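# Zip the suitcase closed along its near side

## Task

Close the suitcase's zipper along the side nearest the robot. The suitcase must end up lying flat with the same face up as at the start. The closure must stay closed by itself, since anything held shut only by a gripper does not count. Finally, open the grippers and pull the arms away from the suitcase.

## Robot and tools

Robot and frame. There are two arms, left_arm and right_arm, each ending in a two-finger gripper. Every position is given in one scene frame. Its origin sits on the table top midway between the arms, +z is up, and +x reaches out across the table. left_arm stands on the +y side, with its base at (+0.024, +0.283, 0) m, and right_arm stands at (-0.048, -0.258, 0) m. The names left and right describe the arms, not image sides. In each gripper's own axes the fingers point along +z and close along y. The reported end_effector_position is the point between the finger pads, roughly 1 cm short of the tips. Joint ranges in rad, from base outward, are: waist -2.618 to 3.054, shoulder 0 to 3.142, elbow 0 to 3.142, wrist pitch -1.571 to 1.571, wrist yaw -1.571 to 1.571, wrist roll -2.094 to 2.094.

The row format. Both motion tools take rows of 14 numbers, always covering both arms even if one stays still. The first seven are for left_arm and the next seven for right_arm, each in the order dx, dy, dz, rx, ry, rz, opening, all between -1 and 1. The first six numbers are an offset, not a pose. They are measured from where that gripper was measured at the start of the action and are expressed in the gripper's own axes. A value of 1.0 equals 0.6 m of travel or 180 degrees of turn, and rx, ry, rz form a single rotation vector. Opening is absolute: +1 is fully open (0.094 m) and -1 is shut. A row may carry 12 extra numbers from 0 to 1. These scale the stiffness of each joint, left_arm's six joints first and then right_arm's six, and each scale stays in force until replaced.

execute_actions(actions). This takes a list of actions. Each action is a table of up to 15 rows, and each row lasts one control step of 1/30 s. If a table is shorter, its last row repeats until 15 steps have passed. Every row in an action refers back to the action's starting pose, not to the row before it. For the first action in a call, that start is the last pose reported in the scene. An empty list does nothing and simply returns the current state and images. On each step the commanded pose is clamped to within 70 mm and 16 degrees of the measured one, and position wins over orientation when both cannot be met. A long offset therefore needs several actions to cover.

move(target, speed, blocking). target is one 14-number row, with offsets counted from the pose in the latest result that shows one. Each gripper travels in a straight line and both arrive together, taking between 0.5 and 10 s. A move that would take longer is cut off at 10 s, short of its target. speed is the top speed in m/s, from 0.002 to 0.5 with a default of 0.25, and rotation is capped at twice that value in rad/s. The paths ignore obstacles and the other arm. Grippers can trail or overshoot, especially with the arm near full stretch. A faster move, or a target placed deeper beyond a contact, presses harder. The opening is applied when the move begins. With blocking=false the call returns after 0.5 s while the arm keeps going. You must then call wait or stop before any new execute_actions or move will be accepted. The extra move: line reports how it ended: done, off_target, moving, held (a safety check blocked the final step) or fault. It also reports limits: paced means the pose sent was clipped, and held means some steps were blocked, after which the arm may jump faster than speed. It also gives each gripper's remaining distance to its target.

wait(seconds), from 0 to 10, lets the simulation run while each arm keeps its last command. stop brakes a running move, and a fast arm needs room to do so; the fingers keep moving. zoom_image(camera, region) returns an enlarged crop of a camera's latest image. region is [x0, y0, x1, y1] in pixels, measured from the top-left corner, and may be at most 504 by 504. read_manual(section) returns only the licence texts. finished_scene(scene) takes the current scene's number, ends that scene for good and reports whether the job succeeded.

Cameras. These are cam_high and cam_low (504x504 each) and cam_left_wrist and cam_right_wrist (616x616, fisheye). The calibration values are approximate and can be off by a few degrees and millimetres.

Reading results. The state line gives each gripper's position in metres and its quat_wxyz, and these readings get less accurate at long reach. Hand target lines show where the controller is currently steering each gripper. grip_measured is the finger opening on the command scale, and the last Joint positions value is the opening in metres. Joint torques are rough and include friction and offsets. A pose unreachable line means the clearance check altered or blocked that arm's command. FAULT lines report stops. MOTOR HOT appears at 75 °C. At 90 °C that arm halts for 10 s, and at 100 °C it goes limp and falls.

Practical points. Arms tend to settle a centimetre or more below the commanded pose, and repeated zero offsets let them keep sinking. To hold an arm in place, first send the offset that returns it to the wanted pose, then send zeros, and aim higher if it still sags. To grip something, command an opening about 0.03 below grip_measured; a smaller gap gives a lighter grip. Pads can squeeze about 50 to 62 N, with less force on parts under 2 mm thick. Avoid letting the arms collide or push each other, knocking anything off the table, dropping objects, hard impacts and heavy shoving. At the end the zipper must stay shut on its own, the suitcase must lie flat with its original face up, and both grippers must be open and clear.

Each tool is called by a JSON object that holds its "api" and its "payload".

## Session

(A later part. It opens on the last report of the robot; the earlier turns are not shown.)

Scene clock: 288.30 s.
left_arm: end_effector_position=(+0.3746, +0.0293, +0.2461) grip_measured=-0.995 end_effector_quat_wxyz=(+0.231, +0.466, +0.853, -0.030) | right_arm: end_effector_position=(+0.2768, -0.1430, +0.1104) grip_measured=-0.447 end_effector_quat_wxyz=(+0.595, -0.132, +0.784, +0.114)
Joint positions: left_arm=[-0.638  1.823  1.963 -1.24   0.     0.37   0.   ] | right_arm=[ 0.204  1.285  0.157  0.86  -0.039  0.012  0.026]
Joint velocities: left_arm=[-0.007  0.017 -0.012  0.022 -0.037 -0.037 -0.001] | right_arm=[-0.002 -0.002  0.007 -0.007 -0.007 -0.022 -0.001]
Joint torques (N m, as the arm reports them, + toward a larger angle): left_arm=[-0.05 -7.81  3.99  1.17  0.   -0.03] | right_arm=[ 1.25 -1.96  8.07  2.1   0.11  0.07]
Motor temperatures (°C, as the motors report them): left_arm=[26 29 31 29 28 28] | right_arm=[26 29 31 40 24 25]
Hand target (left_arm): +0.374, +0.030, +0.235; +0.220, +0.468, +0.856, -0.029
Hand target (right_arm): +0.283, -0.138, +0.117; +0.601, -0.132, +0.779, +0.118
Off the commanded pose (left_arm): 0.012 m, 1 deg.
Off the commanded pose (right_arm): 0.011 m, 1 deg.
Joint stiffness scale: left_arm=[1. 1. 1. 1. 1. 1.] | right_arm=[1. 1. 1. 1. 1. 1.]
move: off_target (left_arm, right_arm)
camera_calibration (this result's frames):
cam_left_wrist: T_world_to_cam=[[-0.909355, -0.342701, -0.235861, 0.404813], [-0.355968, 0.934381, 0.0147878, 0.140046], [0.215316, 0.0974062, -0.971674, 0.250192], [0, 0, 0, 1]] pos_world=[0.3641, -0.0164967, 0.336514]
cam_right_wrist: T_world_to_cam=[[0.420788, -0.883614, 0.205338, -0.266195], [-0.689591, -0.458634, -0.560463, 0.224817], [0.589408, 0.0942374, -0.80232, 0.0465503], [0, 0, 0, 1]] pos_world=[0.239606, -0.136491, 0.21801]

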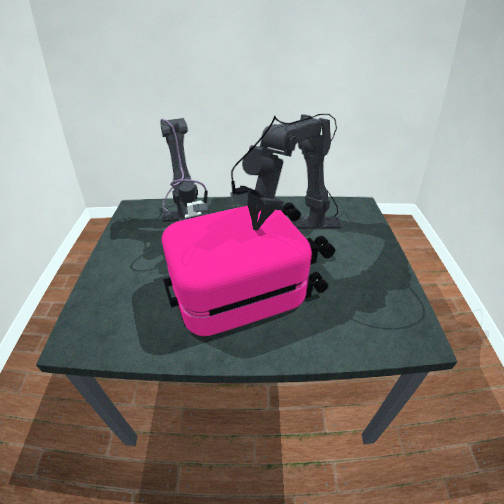

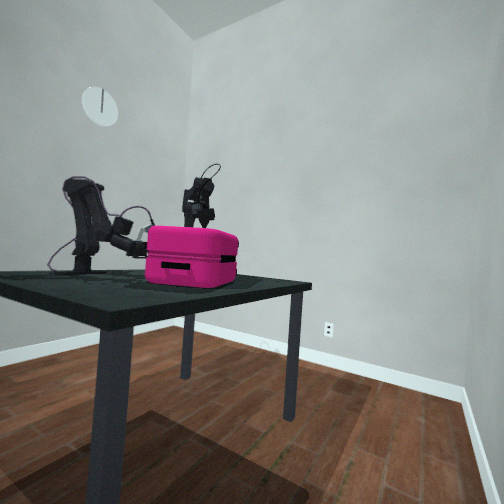

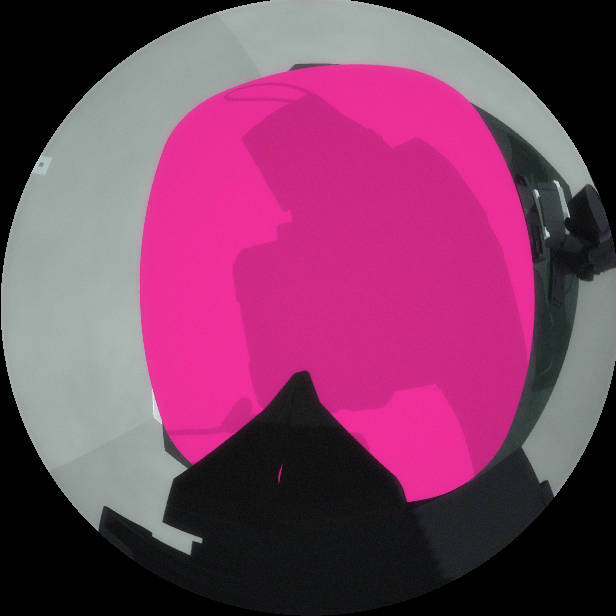

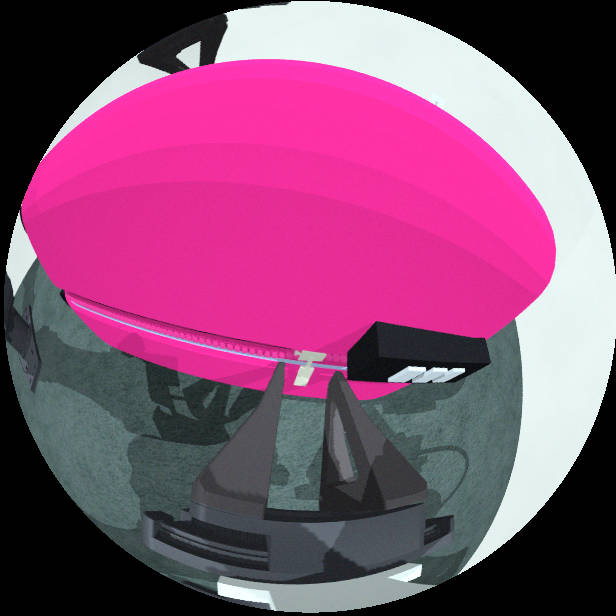

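{"api": "execute_actions", "payload": {"actions": [[[0.008,-0.003,0.018,0,0,0,-1, -0.008,0.005,0.005,0,-0.005,0,-0.6],[0.008,-0.003,0.018,0,0,0,-1, -0.008,0.005,0.005,0,-0.005,0,-0.65],[0.008,-0.003,0.018,0,0,0,-1, -0.008,0.005,0.005,0,-0.005,0,-0.7],[0.008,-0.003,0.018,0,0,0,-1, -0.008,0.005,0.005,0,-0.005,0,-0.73],[0.008,-0.003,0.018,0,0,0,-1, -0.008,0.005,0.005,0,-0.005,0,-0.76],[0.008,-0.003,0.018,0,0,0,-1, -0.008,0.005,0.005,0,-0.005,0,-0.78],[0.008,-0.003,0.018,0,0,0,-1, -0.008,0.005,0.005,0,-0.005,0,-0.80],[0.008,-0.003,0.018,0,0,0,-1, -0.008,0.005,0.005,0,-0.005,0,-0.82],[0.008,-0.003,0.018,0,0,0,-1, -0.008,0.005,0.005,0,-0.005,0,-0.84],[0.008,-0.003,0.018,0,0,0,-1, -0.008,0.005,0.005,0,-0.005,0,-0.86],[0.008,-0.003,0.018,0,0,0,-1, -0.008,0.005,0.005,0,-0.005,0,-0.88]]]}}

{"api": "zoom_image", "payload": {"camera": "cam_right_wrist", "region": [250, 300, 380, 430]}}

Scene clock: 300.30 s.
left_arm: end_effector_position=(+0.3751, +0.0290, +0.2463) grip_measured=-0.995 end_effector_quat_wxyz=(+0.242, +0.465, +0.851, -0.032) | right_arm: end_effector_position=(+0.2764, -0.1419, +0.1104) grip_measured=-0.877 end_effector_quat_wxyz=(+0.596, -0.133, +0.784, +0.114)
Joint positions: left_arm=[-0.638  1.799  1.922 -1.2    0.     0.37   0.   ] | right_arm=[ 0.21   1.285  0.157  0.86  -0.033  0.012  0.006]
Joint velocities: left_arm=[-0.022 -0.002 -0.007  0.007  0.022 -0.007  0.   ] | right_arm=[ 0.012  0.002 -0.012 -0.007  0.007 -0.007  0.   ]
Joint torques (N m, as the arm reports them, + toward a larger angle): left_arm=[ 0.01 -7.64  4.04  1.23 -0.02  0.01] | right_arm=[ 0.99 -1.84  6.28  2.32  0.1   0.06]
Motor temperatures (°C, as the motors report them): left_arm=[26 29 31 30 28 28] | right_arm=[26 29 31 39 24 25]
Hand target (left_arm): +0.375, +0.029, +0.234; +0.231, +0.466, +0.853, -0.030
Hand target (right_arm): +0.279, -0.139, +0.114; +0.601, -0.131, +0.780, +0.116
Off the commanded pose (left_arm): 0.012 m, 1 deg.
Off the commanded pose (right_arm): 0.006 m, 1 deg.
Joint stiffness scale: left_arm=[1. 1. 1. 1. 1. 1.] | right_arm=[1. 1. 1. 1. 1. 1.]
camera_calibration (this result's frames):
cam_left_wrist: T_world_to_cam=[[-0.904728, -0.346075, -0.248394, 0.406639], [-0.356061, 0.934449, -0.00503975, 0.14548], [0.233855, 0.0838836, -0.968646, 0.243002], [0, 0, 0, 1]] pos_world=[0.36287, -0.0155996, 0.337123]
cam_right_wrist: T_world_to_cam=[[0.420882, -0.88318, 0.207006, -0.265289], [-0.689182, -0.459708, -0.560086, 0.224733], [0.58982, 0.0930654, -0.802154, 0.0463122], [0, 0, 0, 1]] pos_world=[0.239221, -0.135297, 0.217936]

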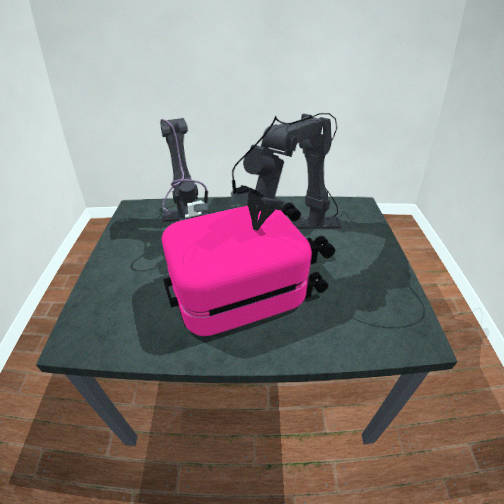

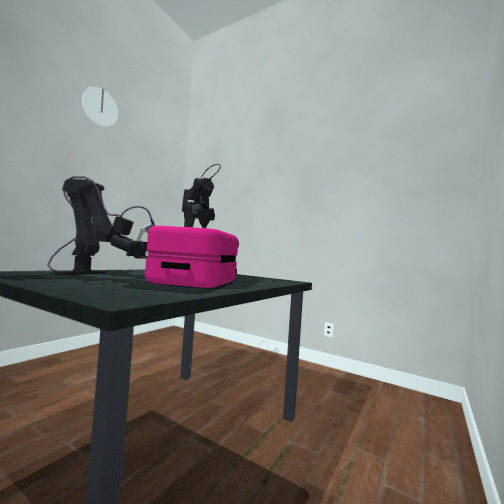

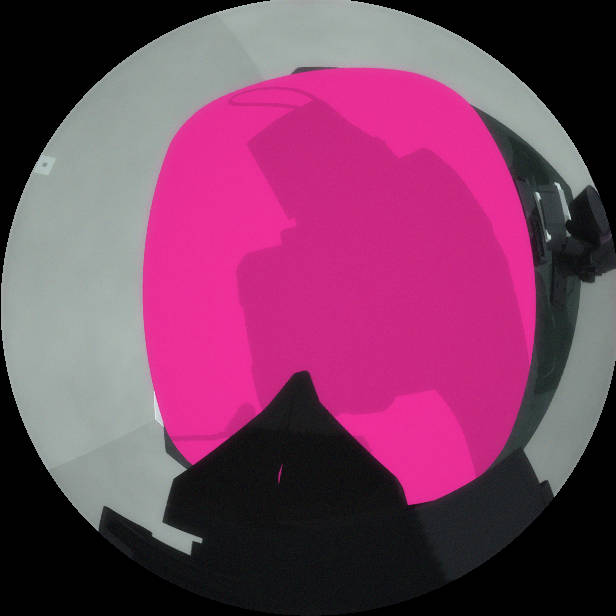

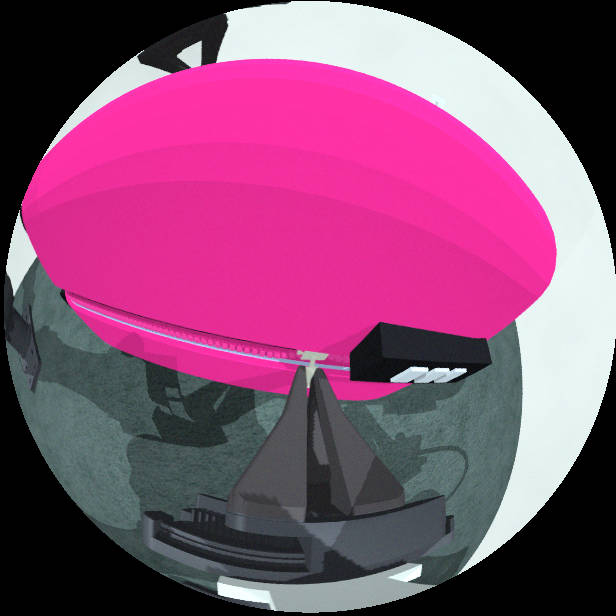

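Region (250, 300, 380, 430) of cam_right_wrist's 616x616 image, scaled by 3.877, with more detail than that image has.

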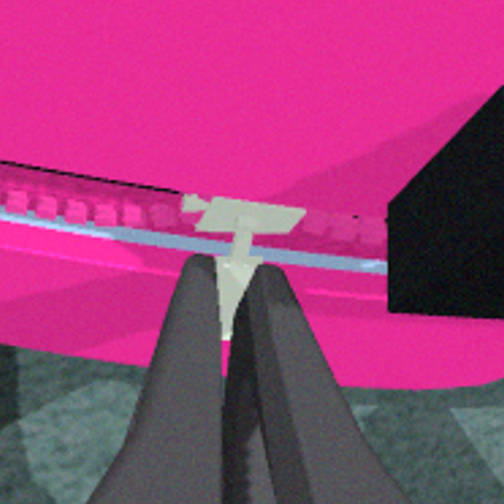

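{"api": "execute_actions", "payload": {"actions": [[[0.008,-0.003,0.018,0.002,0.007,0,-1, -0.006,0.003,0.004,0,-0.005,0,-0.5]]]}}

{"api": "move", "payload": {"target": [0.008,-0.003,0.018,0.002,0.007,0,-1, 0.0193,0,0.0107,0,0,0,-0.5], "speed": 0.03}}

{"api": "zoom_image", "payload": {"camera": "cam_right_wrist", "region": [250, 300, 380, 430]}}

Scene clock: 317.27 s.
left_arm: end_effector_position=(+0.3751, +0.0290, +0.2463) grip_measured=-0.995 end_effector_quat_wxyz=(+0.242, +0.465, +0.851, -0.032) | right_arm: end_effector_position=(+0.2767, -0.1419, +0.1113) grip_measured=-0.503 end_effector_quat_wxyz=(+0.597, -0.132, +0.783, +0.114)
Joint positions: left_arm=[-0.638  1.799  1.922 -1.2    0.     0.37   0.   ] | right_arm=[ 0.21   1.285  0.157  0.864 -0.032  0.012  0.023]
Joint velocities: left_arm=[-0.002 -0.007 -0.022  0.037 -0.11  -0.007 -0.001] | right_arm=[-0.022 -0.012  0.002 -0.022 -0.022 -0.007 -0.   ]
Joint torques (N m, as the arm reports them, + toward a larger angle): left_arm=[-0.09 -7.55  4.31  1.23 -0.03 -0.03] | right_arm=[ 0.91 -1.56  5.77  2.36  0.09  0.02]
Motor temperatures (°C, as the motors report them): left_arm=[26 29 31 30 28 28] | right_arm=[26 29 31 40 24 25]
Hand target (left_arm): +0.375, +0.029, +0.234; +0.231, +0.466, +0.853, -0.029
Hand target (right_arm): +0.279, -0.139, +0.113; +0.601, -0.132, +0.780, +0.115
Off the commanded pose (left_arm): 0.012 m, 1 deg.
Off the commanded pose (right_arm): 0.004 m, 1 deg.
Joint stiffness scale: left_arm=[1. 1. 1. 1. 1. 1.] | right_arm=[1. 1. 1. 1. 1. 1.]
camera_calibration (this result's frames):
cam_left_wrist: T_world_to_cam=[[-0.904728, -0.346075, -0.248394, 0.406639], [-0.356061, 0.934449, -0.00503975, 0.14548], [0.233855, 0.0838836, -0.968646, 0.243002], [0, 0, 0, 1]] pos_world=[0.36287, -0.0155996, 0.337123]
cam_right_wrist: T_world_to_cam=[[0.4198, -0.883566, 0.207555, -0.265391], [-0.687301, -0.458829, -0.56311, 0.225373], [0.592777, 0.0937406, -0.799892, 0.0459157], [0, 0, 0, 1]] pos_world=[0.239092, -0.135387, 0.218721]

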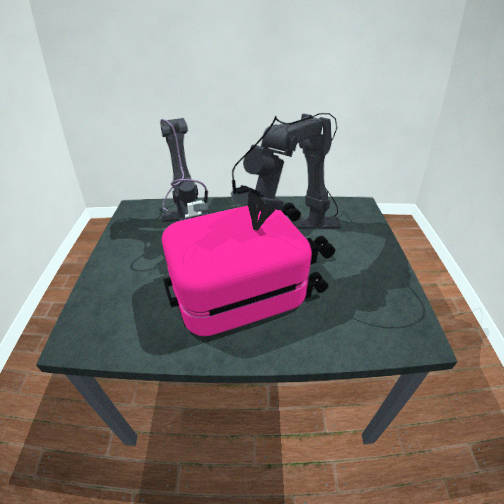

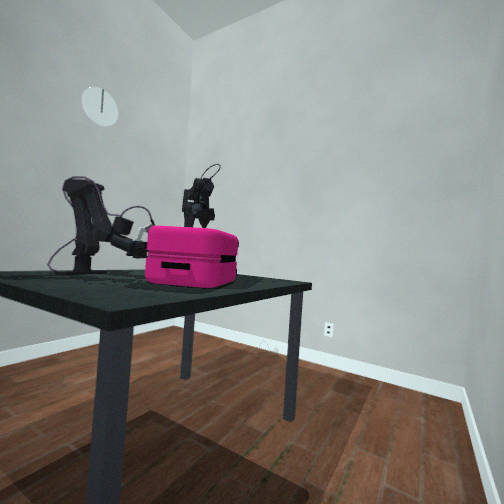

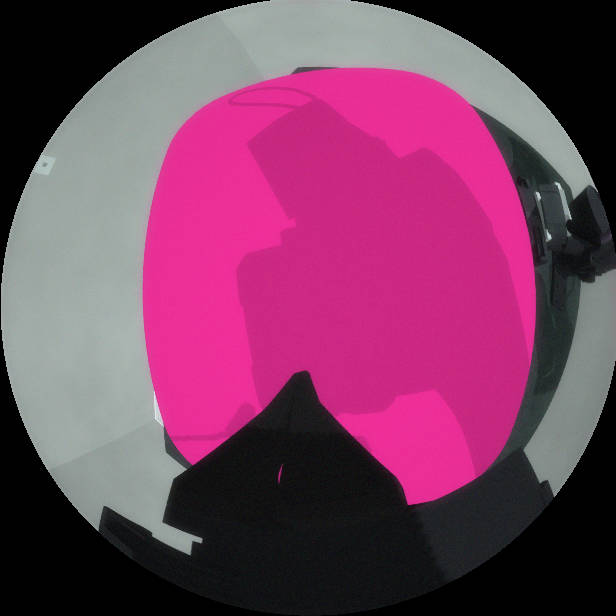

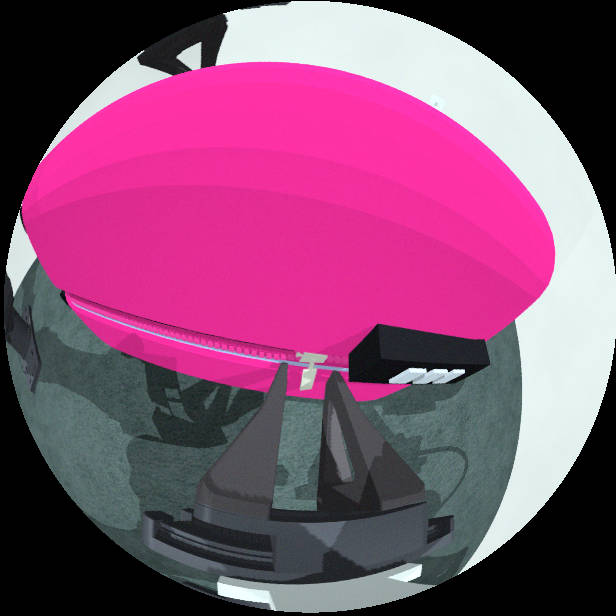

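Scene clock: 318.00 s.
left_arm: end_effector_position=(+0.3768, +0.0285, +0.2467) grip_measured=-0.995 end_effector_quat_wxyz=(+0.246, +0.464, +0.850, -0.030) | right_arm: end_effector_position=(+0.2788, -0.1414, +0.1090) grip_measured=-0.503 end_effector_quat_wxyz=(+0.611, -0.131, +0.772, +0.116)
Joint positions: left_arm=[-0.638  1.799  1.92  -1.191 -0.003  0.37   0.   ] | right_arm=[ 0.21   1.373  0.135  1.009 -0.031  0.012  0.023]
Joint velocities: left_arm=[-0.012  0.002  0.002 -0.007 -0.037  0.051 -0.001] | right_arm=[-0.002  0.012 -0.007  0.007 -0.081 -0.022 -0.001]
Joint torques (N m, as the arm reports them, + toward a larger angle): left_arm=[-0.06 -7.43  4.49  1.14  0.03 -0.02] | right_arm=[ 0.14 -0.89  5.23  1.99  0.   -0.01]
Motor temperatures (°C, as the motors report them): left_arm=[26 29 31 30 28 28] | right_arm=[26 29 31 40 24 25]
Hand target (left_arm): +0.375, +0.029, +0.234; +0.231, +0.466, +0.853, -0.029
Hand target (right_arm): +0.279, -0.141, +0.098; +0.597, -0.132, +0.783, +0.114
Off the commanded pose (left_arm): 0.012 m, 2 deg.
Off the commanded pose (right_arm): 0.011 m, 2 deg.
Joint stiffness scale: left_arm=[1. 1. 1. 1. 1. 1.] | right_arm=[1. 1. 1. 1. 1. 1.]
move: off_target (left_arm, right_arm)
camera_calibration (this result's frames):
cam_left_wrist: T_world_to_cam=[[-0.902318, -0.347959, -0.254455, 0.408748], [-0.357538, 0.933854, -0.00915597, 0.148138], [0.24081, 0.0827156, -0.967041, 0.240013], [0, 0, 0, 1]] pos_world=[0.363988, -0.0159644, 0.337466]
cam_right_wrist: T_world_to_cam=[[0.411819, -0.886306, 0.211817, -0.264009], [-0.668552, -0.451807, -0.590685, 0.224586], [0.619228, 0.101645, -0.778605, 0.0342268], [0, 0, 0, 1]] pos_world=[0.237677, -0.136002, 0.21523]

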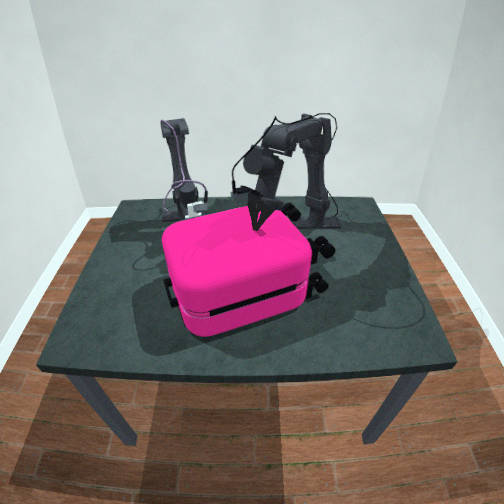

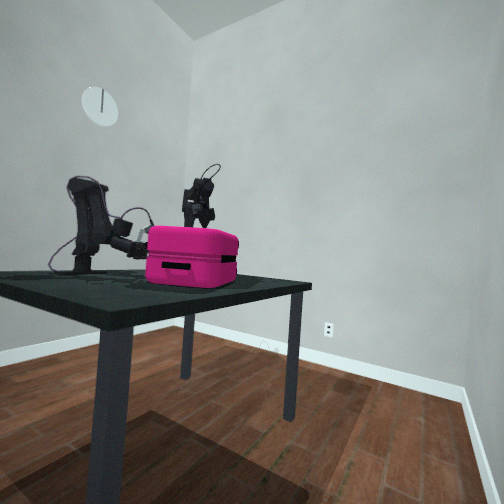

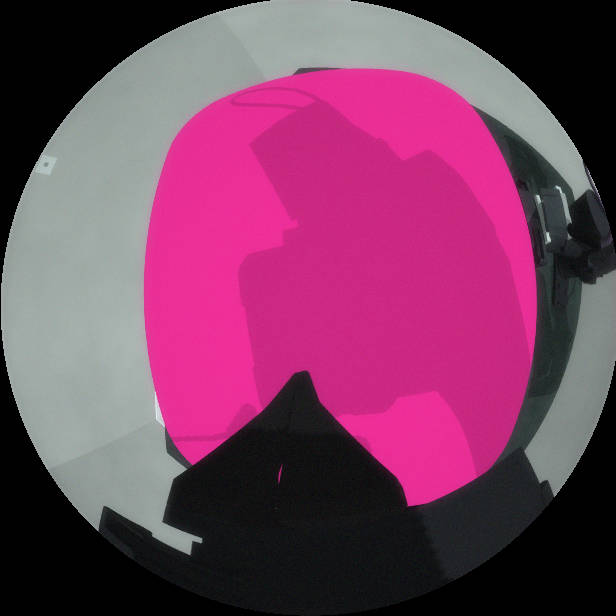

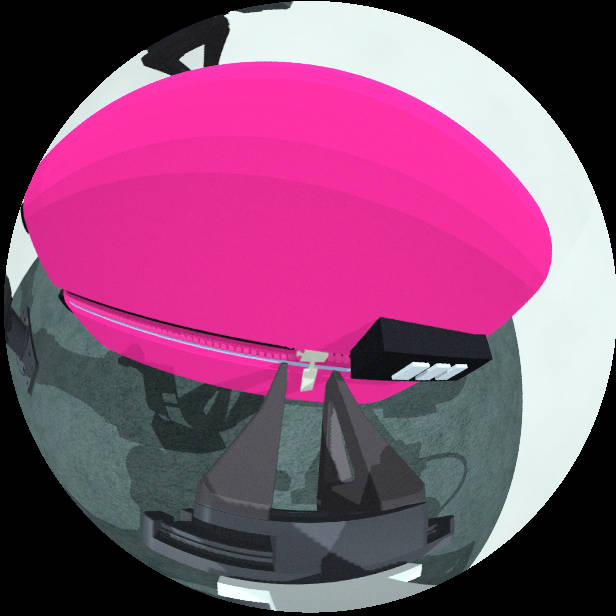

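Region (250, 300, 380, 430) of cam_right_wrist's 616x616 image, scaled by 3.877, with more detail than that image has.

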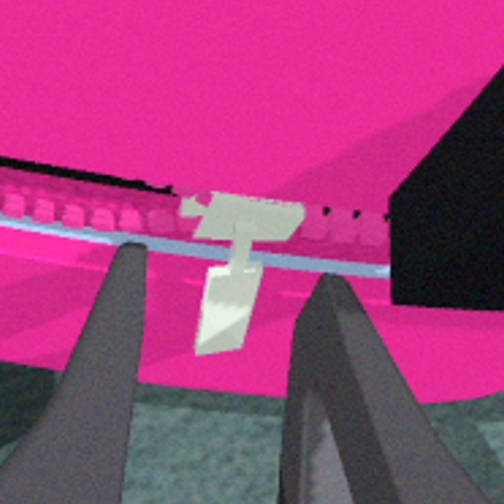

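{"api": "move", "payload": {"target": [0.008,-0.003,0.018,0.002,0.007,0,-1, 0.026,0,-0.001,0,0.011,0,-0.5], "speed": 0.02}}

{"api": "zoom_image", "payload": {"camera": "cam_right_wrist", "region": [250, 300, 380, 430]}}

Scene clock: 328.43 s.
left_arm: end_effector_position=(+0.3769, +0.0285, +0.2467) grip_measured=-0.995 end_effector_quat_wxyz=(+0.246, +0.464, +0.850, -0.030) | right_arm: end_effector_position=(+0.2778, -0.1418, +0.1056) grip_measured=-0.503 end_effector_quat_wxyz=(+0.611, -0.131, +0.773, +0.115)
Joint positions: left_arm=[-0.638  1.799  1.92  -1.19  -0.004  0.37   0.   ] | right_arm=[ 0.21   1.396  0.125  1.041 -0.031  0.012  0.023]
Joint velocities: left_arm=[ 0.007 -0.012 -0.007  0.007 -0.007 -0.007  0.   ] | right_arm=[-0.002 -0.002 -0.017 -0.022  0.022  0.051  0.001]
Joint torques (N m, as the arm reports them, + toward a larger angle): left_arm=[-0.06 -7.5   4.34  1.22 -0.02 -0.03] | right_arm=[ 0.03 -1.78  3.54  2.07 -0.03 -0.03]
Motor temperatures (°C, as the motors report them): left_arm=[26 29 31 30 28 28] | right_arm=[26 29 31 39 24 25]
Hand target (left_arm): +0.377, +0.028, +0.235; +0.235, +0.465, +0.853, -0.028
Hand target (right_arm): +0.275, -0.143, +0.094; +0.598, -0.132, +0.783, +0.113
Off the commanded pose (left_arm): 0.012 m, 1 deg.
Off the commanded pose (right_arm): 0.012 m, 2 deg.
Joint stiffness scale: left_arm=[1. 1. 1. 1. 1. 1.] | right_arm=[1. 1. 1. 1. 1. 1.]
move: off_target (left_arm, right_arm)
camera_calibration (this result's frames):
cam_left_wrist: T_world_to_cam=[[-0.902011, -0.348208, -0.255199, 0.408989], [-0.357873, 0.933726, -0.00911225, 0.148253], [0.241459, 0.0831094, -0.966846, 0.239712], [0, 0, 0, 1]] pos_world=[0.364088, -0.0159368, 0.337489]
cam_right_wrist: T_world_to_cam=[[0.411638, -0.88639, 0.211818, -0.26318], [-0.669131, -0.45175, -0.590073, 0.221762], [0.618723, 0.101162, -0.779068, 0.0323288], [0, 0, 0, 1]] pos_world=[0.23672, -0.13637, 0.211788]

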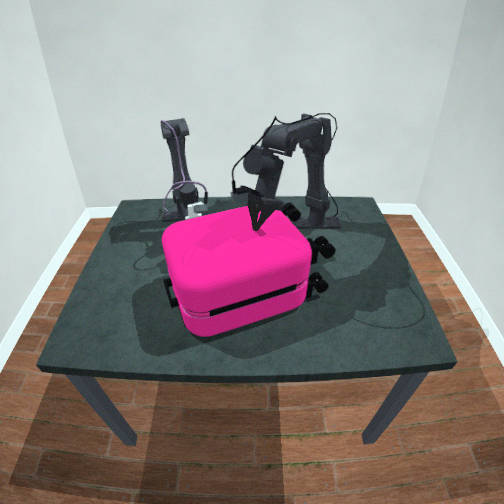

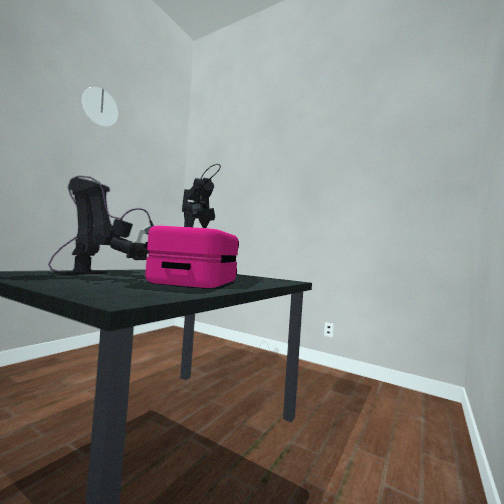

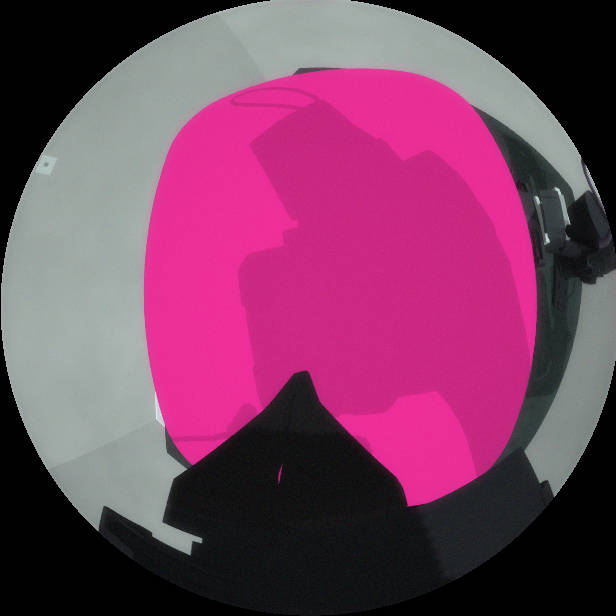

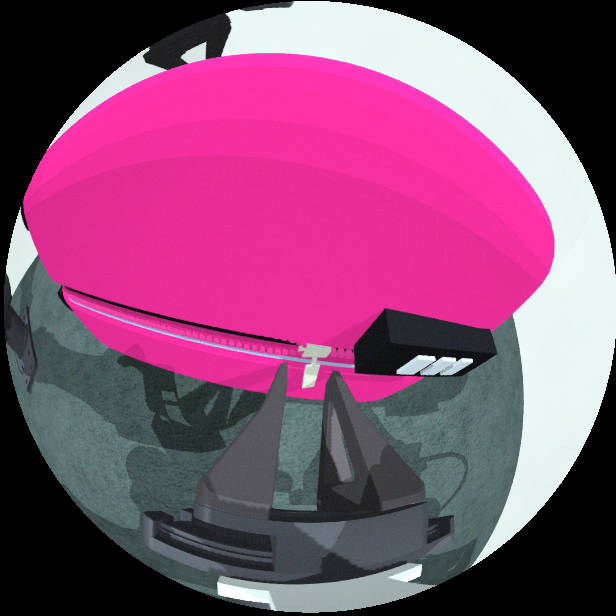

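Region (250, 300, 380, 430) of cam_right_wrist's 616x616 image, scaled by 3.877, with more detail than that image has.

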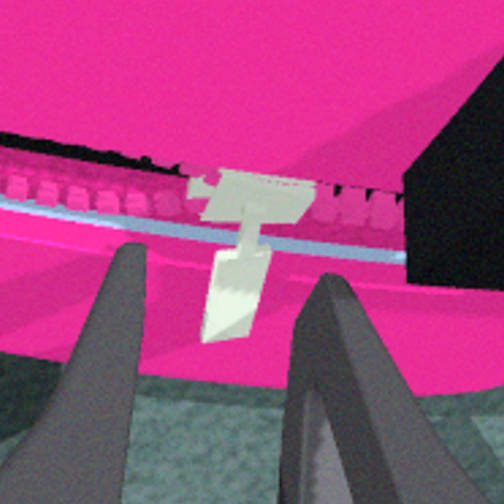

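{"api": "execute_actions", "payload": {"actions": [[[0.008,-0.003,0.018,0.002,0.007,0,-1, 0,0,0,0,0,0,-0.6],[0.008,-0.003,0.018,0.002,0.007,0,-1, 0,0,0,0,0,0,-0.66],[0.008,-0.003,0.018,0.002,0.007,0,-1, 0,0,0,0,0,0,-0.72],[0.008,-0.003,0.018,0.002,0.007,0,-1, 0,0,0,0,0,0,-0.76],[0.008,-0.003,0.018,0.002,0.007,0,-1, 0,0,0,0,0,0,-0.79],[0.008,-0.003,0.018,0.002,0.007,0,-1, 0,0,0,0,0,0,-0.82],[0.008,-0.003,0.018,0.002,0.007,0,-1, 0,0,0,0,0,0,-0.84],[0.008,-0.003,0.018,0.002,0.007,0,-1, 0,0,0,0,0,0,-0.86],[0.008,-0.003,0.018,0.002,0.007,0,-1, 0,0,0,0,0,0,-0.88],[0.008,-0.003,0.018,0.002,0.007,0,-1, 0,0,0,0,0,0,-0.90],[0.008,-0.003,0.018,0.002,0.007,0,-1, 0,0,0,0,0,0,-0.92],[0.008,-0.003,0.018,0.002,0.007,0,-1, 0,0,0,0,0,0,-0.94],[0.008,-0.003,0.018,0.002,0.007,0,-1, 0,0,0,0,0,0,-0.96],[0.008,-0.003,0.018,0.002,0.007,0,-1, 0,0,0,0,0,0,-0.98],[0.008,-0.003,0.018,0.002,0.007,0,-1, 0,0,0,0,0,0,-1]]]}}

{"api": "wait", "payload": {"seconds": 0.5}}

{"api": "zoom_image", "payload": {"camera": "cam_right_wrist", "region": [250, 300, 380, 430]}}

Scene clock: 337.03 s.
left_arm: end_effector_position=(+0.3781, +0.0282, +0.2469) grip_measured=-0.995 end_effector_quat_wxyz=(+0.248, +0.464, +0.850, -0.029) | right_arm: end_effector_position=(+0.2773, -0.1425, +0.1053) grip_measured=-0.978 end_effector_quat_wxyz=(+0.611, -0.130, +0.772, +0.114)
Joint positions: left_arm=[-0.638  1.799  1.918 -1.184 -0.006  0.37   0.   ] | right_arm=[ 0.21   1.396  0.121  1.046 -0.028  0.012  0.001]
Joint velocities: left_arm=[ 0.017 -0.007 -0.027  0.051 -0.051  0.022 -0.001] | right_arm=[ 0.002  0.002 -0.037  0.095  0.051  0.051 -0.015]
Joint torques (N m, as the arm reports them, + toward a larger angle): left_arm=[-0.11 -7.47  4.84  1.06  0.07 -0.02] | right_arm=[-0.05 -3.37  5.13  1.91 -0.23  0.  ]
Motor temperatures (°C, as the motors report them): left_arm=[26 29 30 30 28 28] | right_arm=[26 29 31 39 24 25]
Hand target (left_arm): +0.377, +0.028, +0.235; +0.235, +0.465, +0.853, -0.028
Hand target (right_arm): +0.278, -0.142, +0.106; +0.611, -0.130, +0.773, +0.115
Off the commanded pose (left_arm): 0.012 m, 2 deg.
Off the commanded pose (right_arm): 0.001 m, 0 deg.
Joint stiffness scale: left_arm=[1. 1. 1. 1. 1. 1.] | right_arm=[1. 1. 1. 1. 1. 1.]
camera_calibration (this result's frames):
cam_left_wrist: T_world_to_cam=[[-0.900371, -0.34948, -0.259221, 0.41037], [-0.358852, 0.933319, -0.011867, 0.150045], [0.246083, 0.0823372, -0.965745, 0.237646], [0, 0, 0, 1]] pos_world=[0.364849, -0.0161909, 0.337663]
cam_right_wrist: T_world_to_cam=[[0.40906, -0.887412, 0.212531, -0.263015], [-0.669549, -0.450136, -0.590832, 0.221368], [0.619979, 0.0993858, -0.778298, 0.0318557], [0, 0, 0, 1]] pos_world=[0.236056, -0.136923, 0.211483]

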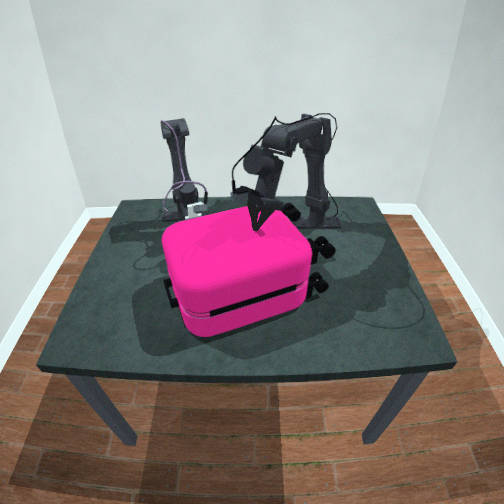

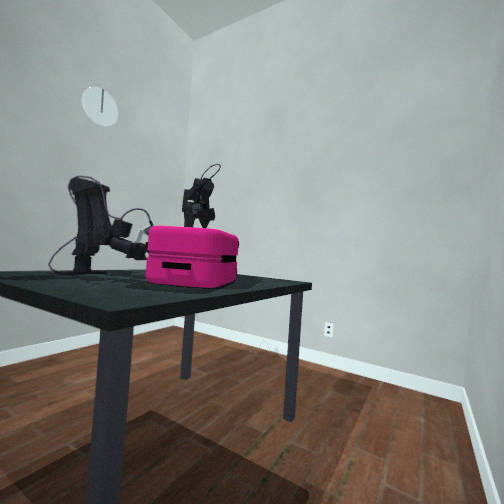

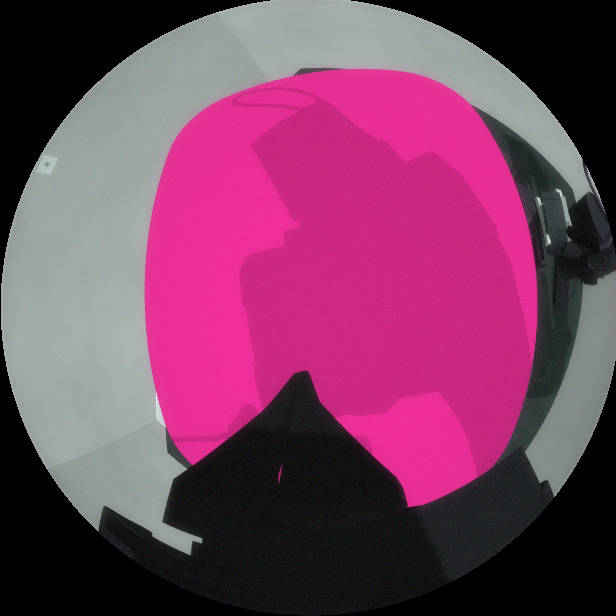

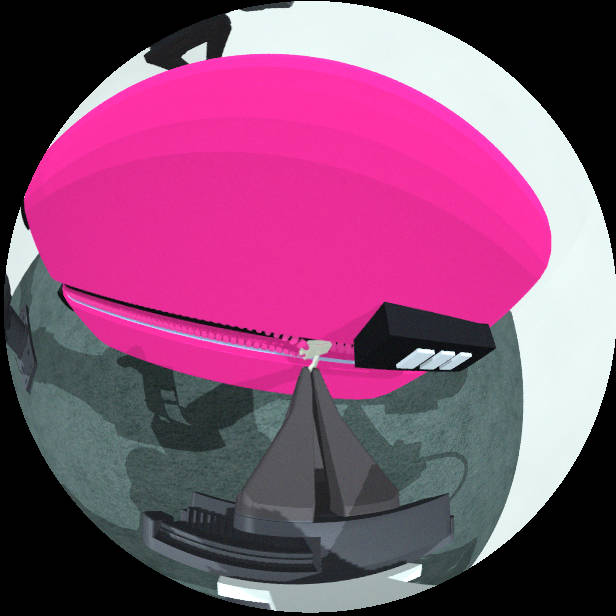

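Scene clock: 337.53 s.
left_arm: end_effector_position=(+0.3783, +0.0282, +0.2469) grip_measured=-0.995 end_effector_quat_wxyz=(+0.249, +0.464, +0.850, -0.029) | right_arm: end_effector_position=(+0.2774, -0.1432, +0.1055) grip_measured=-0.985 end_effector_quat_wxyz=(+0.612, -0.129, +0.772, +0.113)
Joint positions: left_arm=[-0.638  1.799  1.918 -1.183 -0.007  0.37   0.   ] | right_arm=[ 0.21   1.396  0.12   1.048 -0.024  0.011  0.001]
Joint velocities: left_arm=[ 0.012  0.012  0.012  0.007 -0.037  0.007 -0.001] | right_arm=[-0.007 -0.002  0.007  0.007 -0.007  0.007  0.   ]
Joint torques (N m, as the arm reports them, + toward a larger angle): left_arm=[-0.09 -7.48  4.66  1.14  0.01 -0.07] | right_arm=[-0.02 -3.39  4.91  1.98 -0.11 -0.01]
Motor temperatures (°C, as the motors report them): left_arm=[26 29 30 30 28 28] | right_arm=[26 29 31 39 24 25]
Hand target (left_arm): +0.377, +0.028, +0.235; +0.235, +0.465, +0.853, -0.028
Hand target (right_arm): +0.278, -0.142, +0.106; +0.610, -0.131, +0.773, +0.115
Off the commanded pose (left_arm): 0.012 m, 2 deg.
Off the commanded pose (right_arm): 0.001 m, 0 deg.
Joint stiffness scale: left_arm=[1. 1. 1. 1. 1. 1.] | right_arm=[1. 1. 1. 1. 1. 1.]
wait: 0.50 s; at rest by 0.17 s
camera_calibration (this result's frames):
cam_left_wrist: T_world_to_cam=[[-0.89998, -0.349789, -0.260161, 0.410678], [-0.359185, 0.933187, -0.0121458, 0.150337], [0.247028, 0.0825149, -0.965489, 0.237164], [0, 0, 0, 1]] pos_world=[0.365015, -0.0162116, 0.337648]
cam_right_wrist: T_world_to_cam=[[0.405668, -0.888389, 0.214937, -0.263156], [-0.66996, -0.448973, -0.59125, 0.221585], [0.621761, 0.0958524, -0.777319, 0.0308704], [0, 0, 0, 1]] pos_world=[0.236013, -0.137259, 0.211571]

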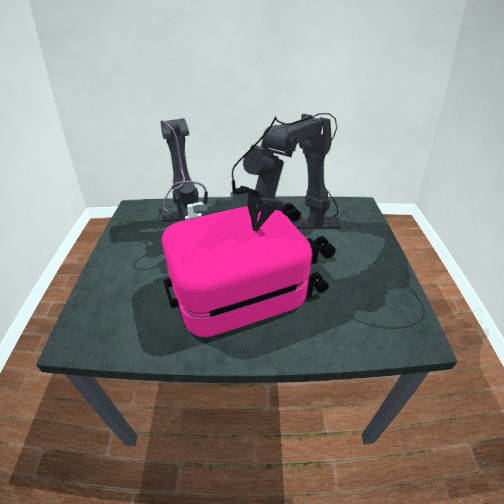

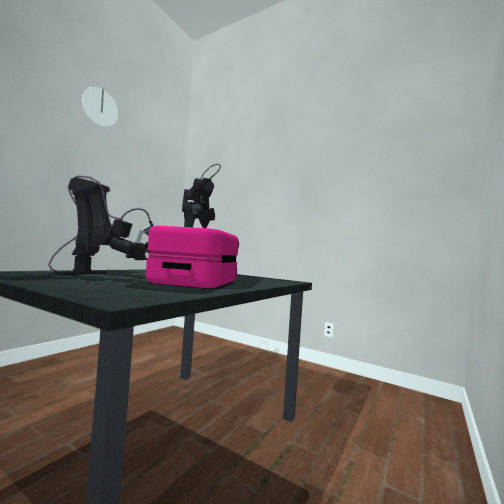

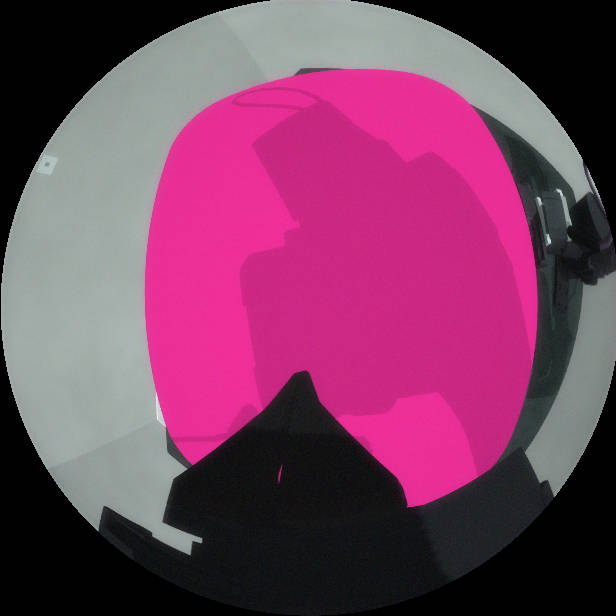

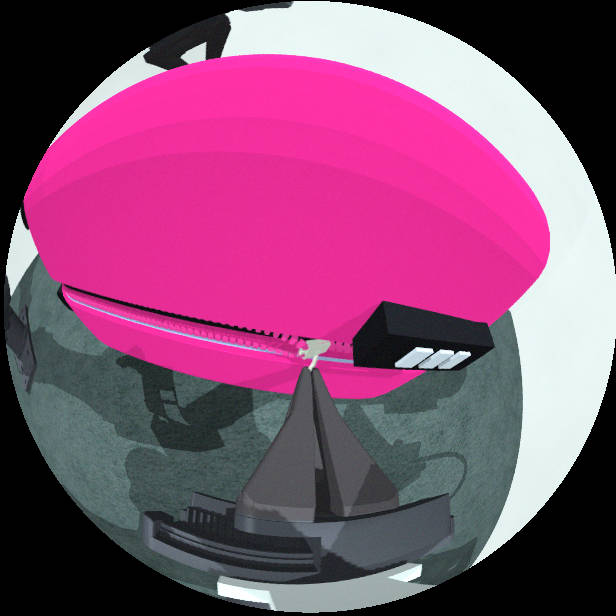

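Region (250, 300, 380, 430) of cam_right_wrist's 616x616 image, scaled by 3.877, with more detail than that image has.

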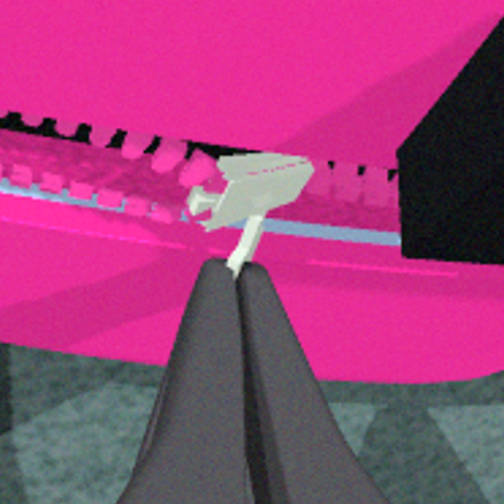

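{"api": "move", "payload": {"target": [0.008,-0.003,0.018,0.002,0.007,0,-1, 0,0.05,-0.003,0,0,0,-1], "speed": 0.02}}

{"api": "zoom_image", "payload": {"camera": "cam_right_wrist", "region": [250, 300, 380, 430]}}

Scene clock: 356.80 s.
left_arm: end_effector_position=(+0.3784, +0.0282, +0.2469) grip_measured=-0.995 end_effector_quat_wxyz=(+0.249, +0.463, +0.850, -0.029) | right_arm: end_effector_position=(+0.2736, -0.1388, +0.1058) grip_measured=-0.987 end_effector_quat_wxyz=(+0.618, -0.092, +0.777, +0.077)
Joint positions: left_arm=[-0.638  1.799  1.918 -1.183 -0.008  0.37   0.   ] | right_arm=[0.349 1.396 0.12  1.046 0.214 0.055 0.001]
Joint velocities: left_arm=[ 0.012 -0.032  0.002 -0.007  0.007 -0.037  0.   ] | right_arm=[ 0.007 -0.007 -0.007 -0.037 -0.022 -0.051  0.   ]
Joint torques (N m, as the arm reports them, + toward a larger angle): left_arm=[-0.04 -7.45  4.52  1.22 -0.04 -0.02] | right_arm=[ 3.19 -4.17  4.35  1.97 -0.86 -0.02]
Motor temperatures (°C, as the motors report them): left_arm=[26 29 31 31 28 28] | right_arm=[26 30 31 39 24 25]
Hand target (left_arm): +0.379, +0.028, +0.235; +0.238, +0.465, +0.853, -0.026
Hand target (right_arm): +0.265, -0.116, +0.106; +0.612, -0.128, +0.772, +0.114
Off the commanded pose (left_arm): 0.012 m, 1 deg.
Off the commanded pose (right_arm): 0.025 m, 6 deg.
Joint stiffness scale: left_arm=[1. 1. 1. 1. 1. 1.] | right_arm=[1. 1. 1. 1. 1. 1.]
move: off_target (left_arm, right_arm)
camera_calibration (this result's frames):
cam_left_wrist: T_world_to_cam=[[-0.899784, -0.349944, -0.260631, 0.410835], [-0.359351, 0.933121, -0.0122855, 0.15047], [0.2475, 0.0826038, -0.96536, 0.236969], [0, 0, 0, 1]] pos_world=[0.365084, -0.0162119, 0.337686]
cam_right_wrist: T_world_to_cam=[[0.311085, -0.923225, 0.22557, -0.237891], [-0.709548, -0.383519, -0.591147, 0.241053], [0.632272, 0.023844, -0.774379, 0.0198426], [0, 0, 0, 1]] pos_world=[0.232497, -0.127652, 0.211524]

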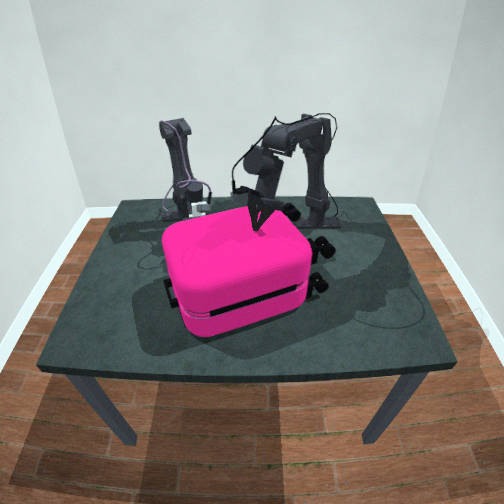

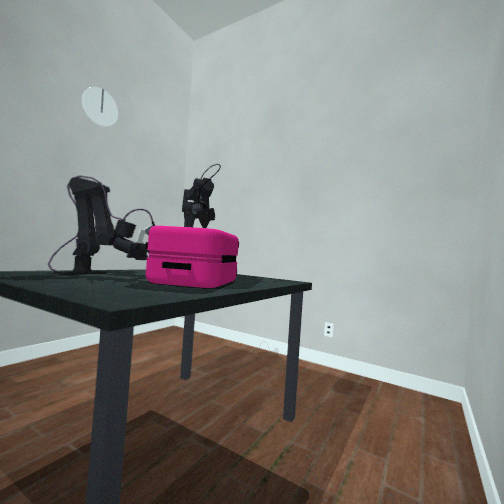

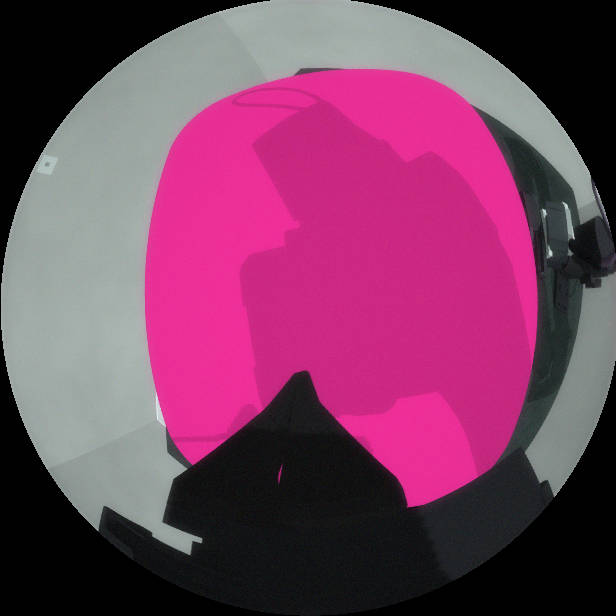

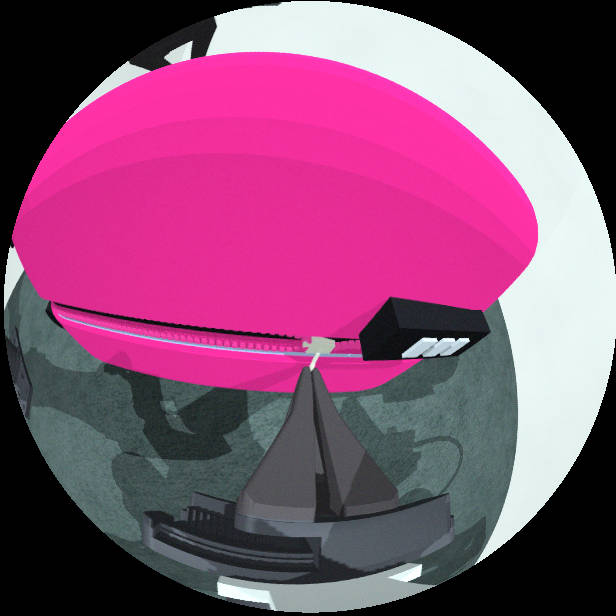

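Region (250, 300, 380, 430) of cam_right_wrist's 616x616 image, scaled by 3.877, with more detail than that image has.

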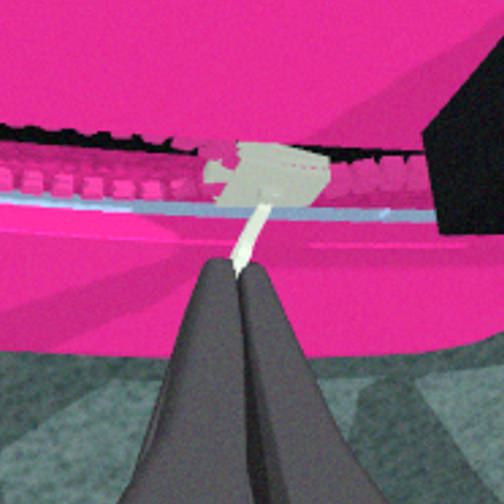

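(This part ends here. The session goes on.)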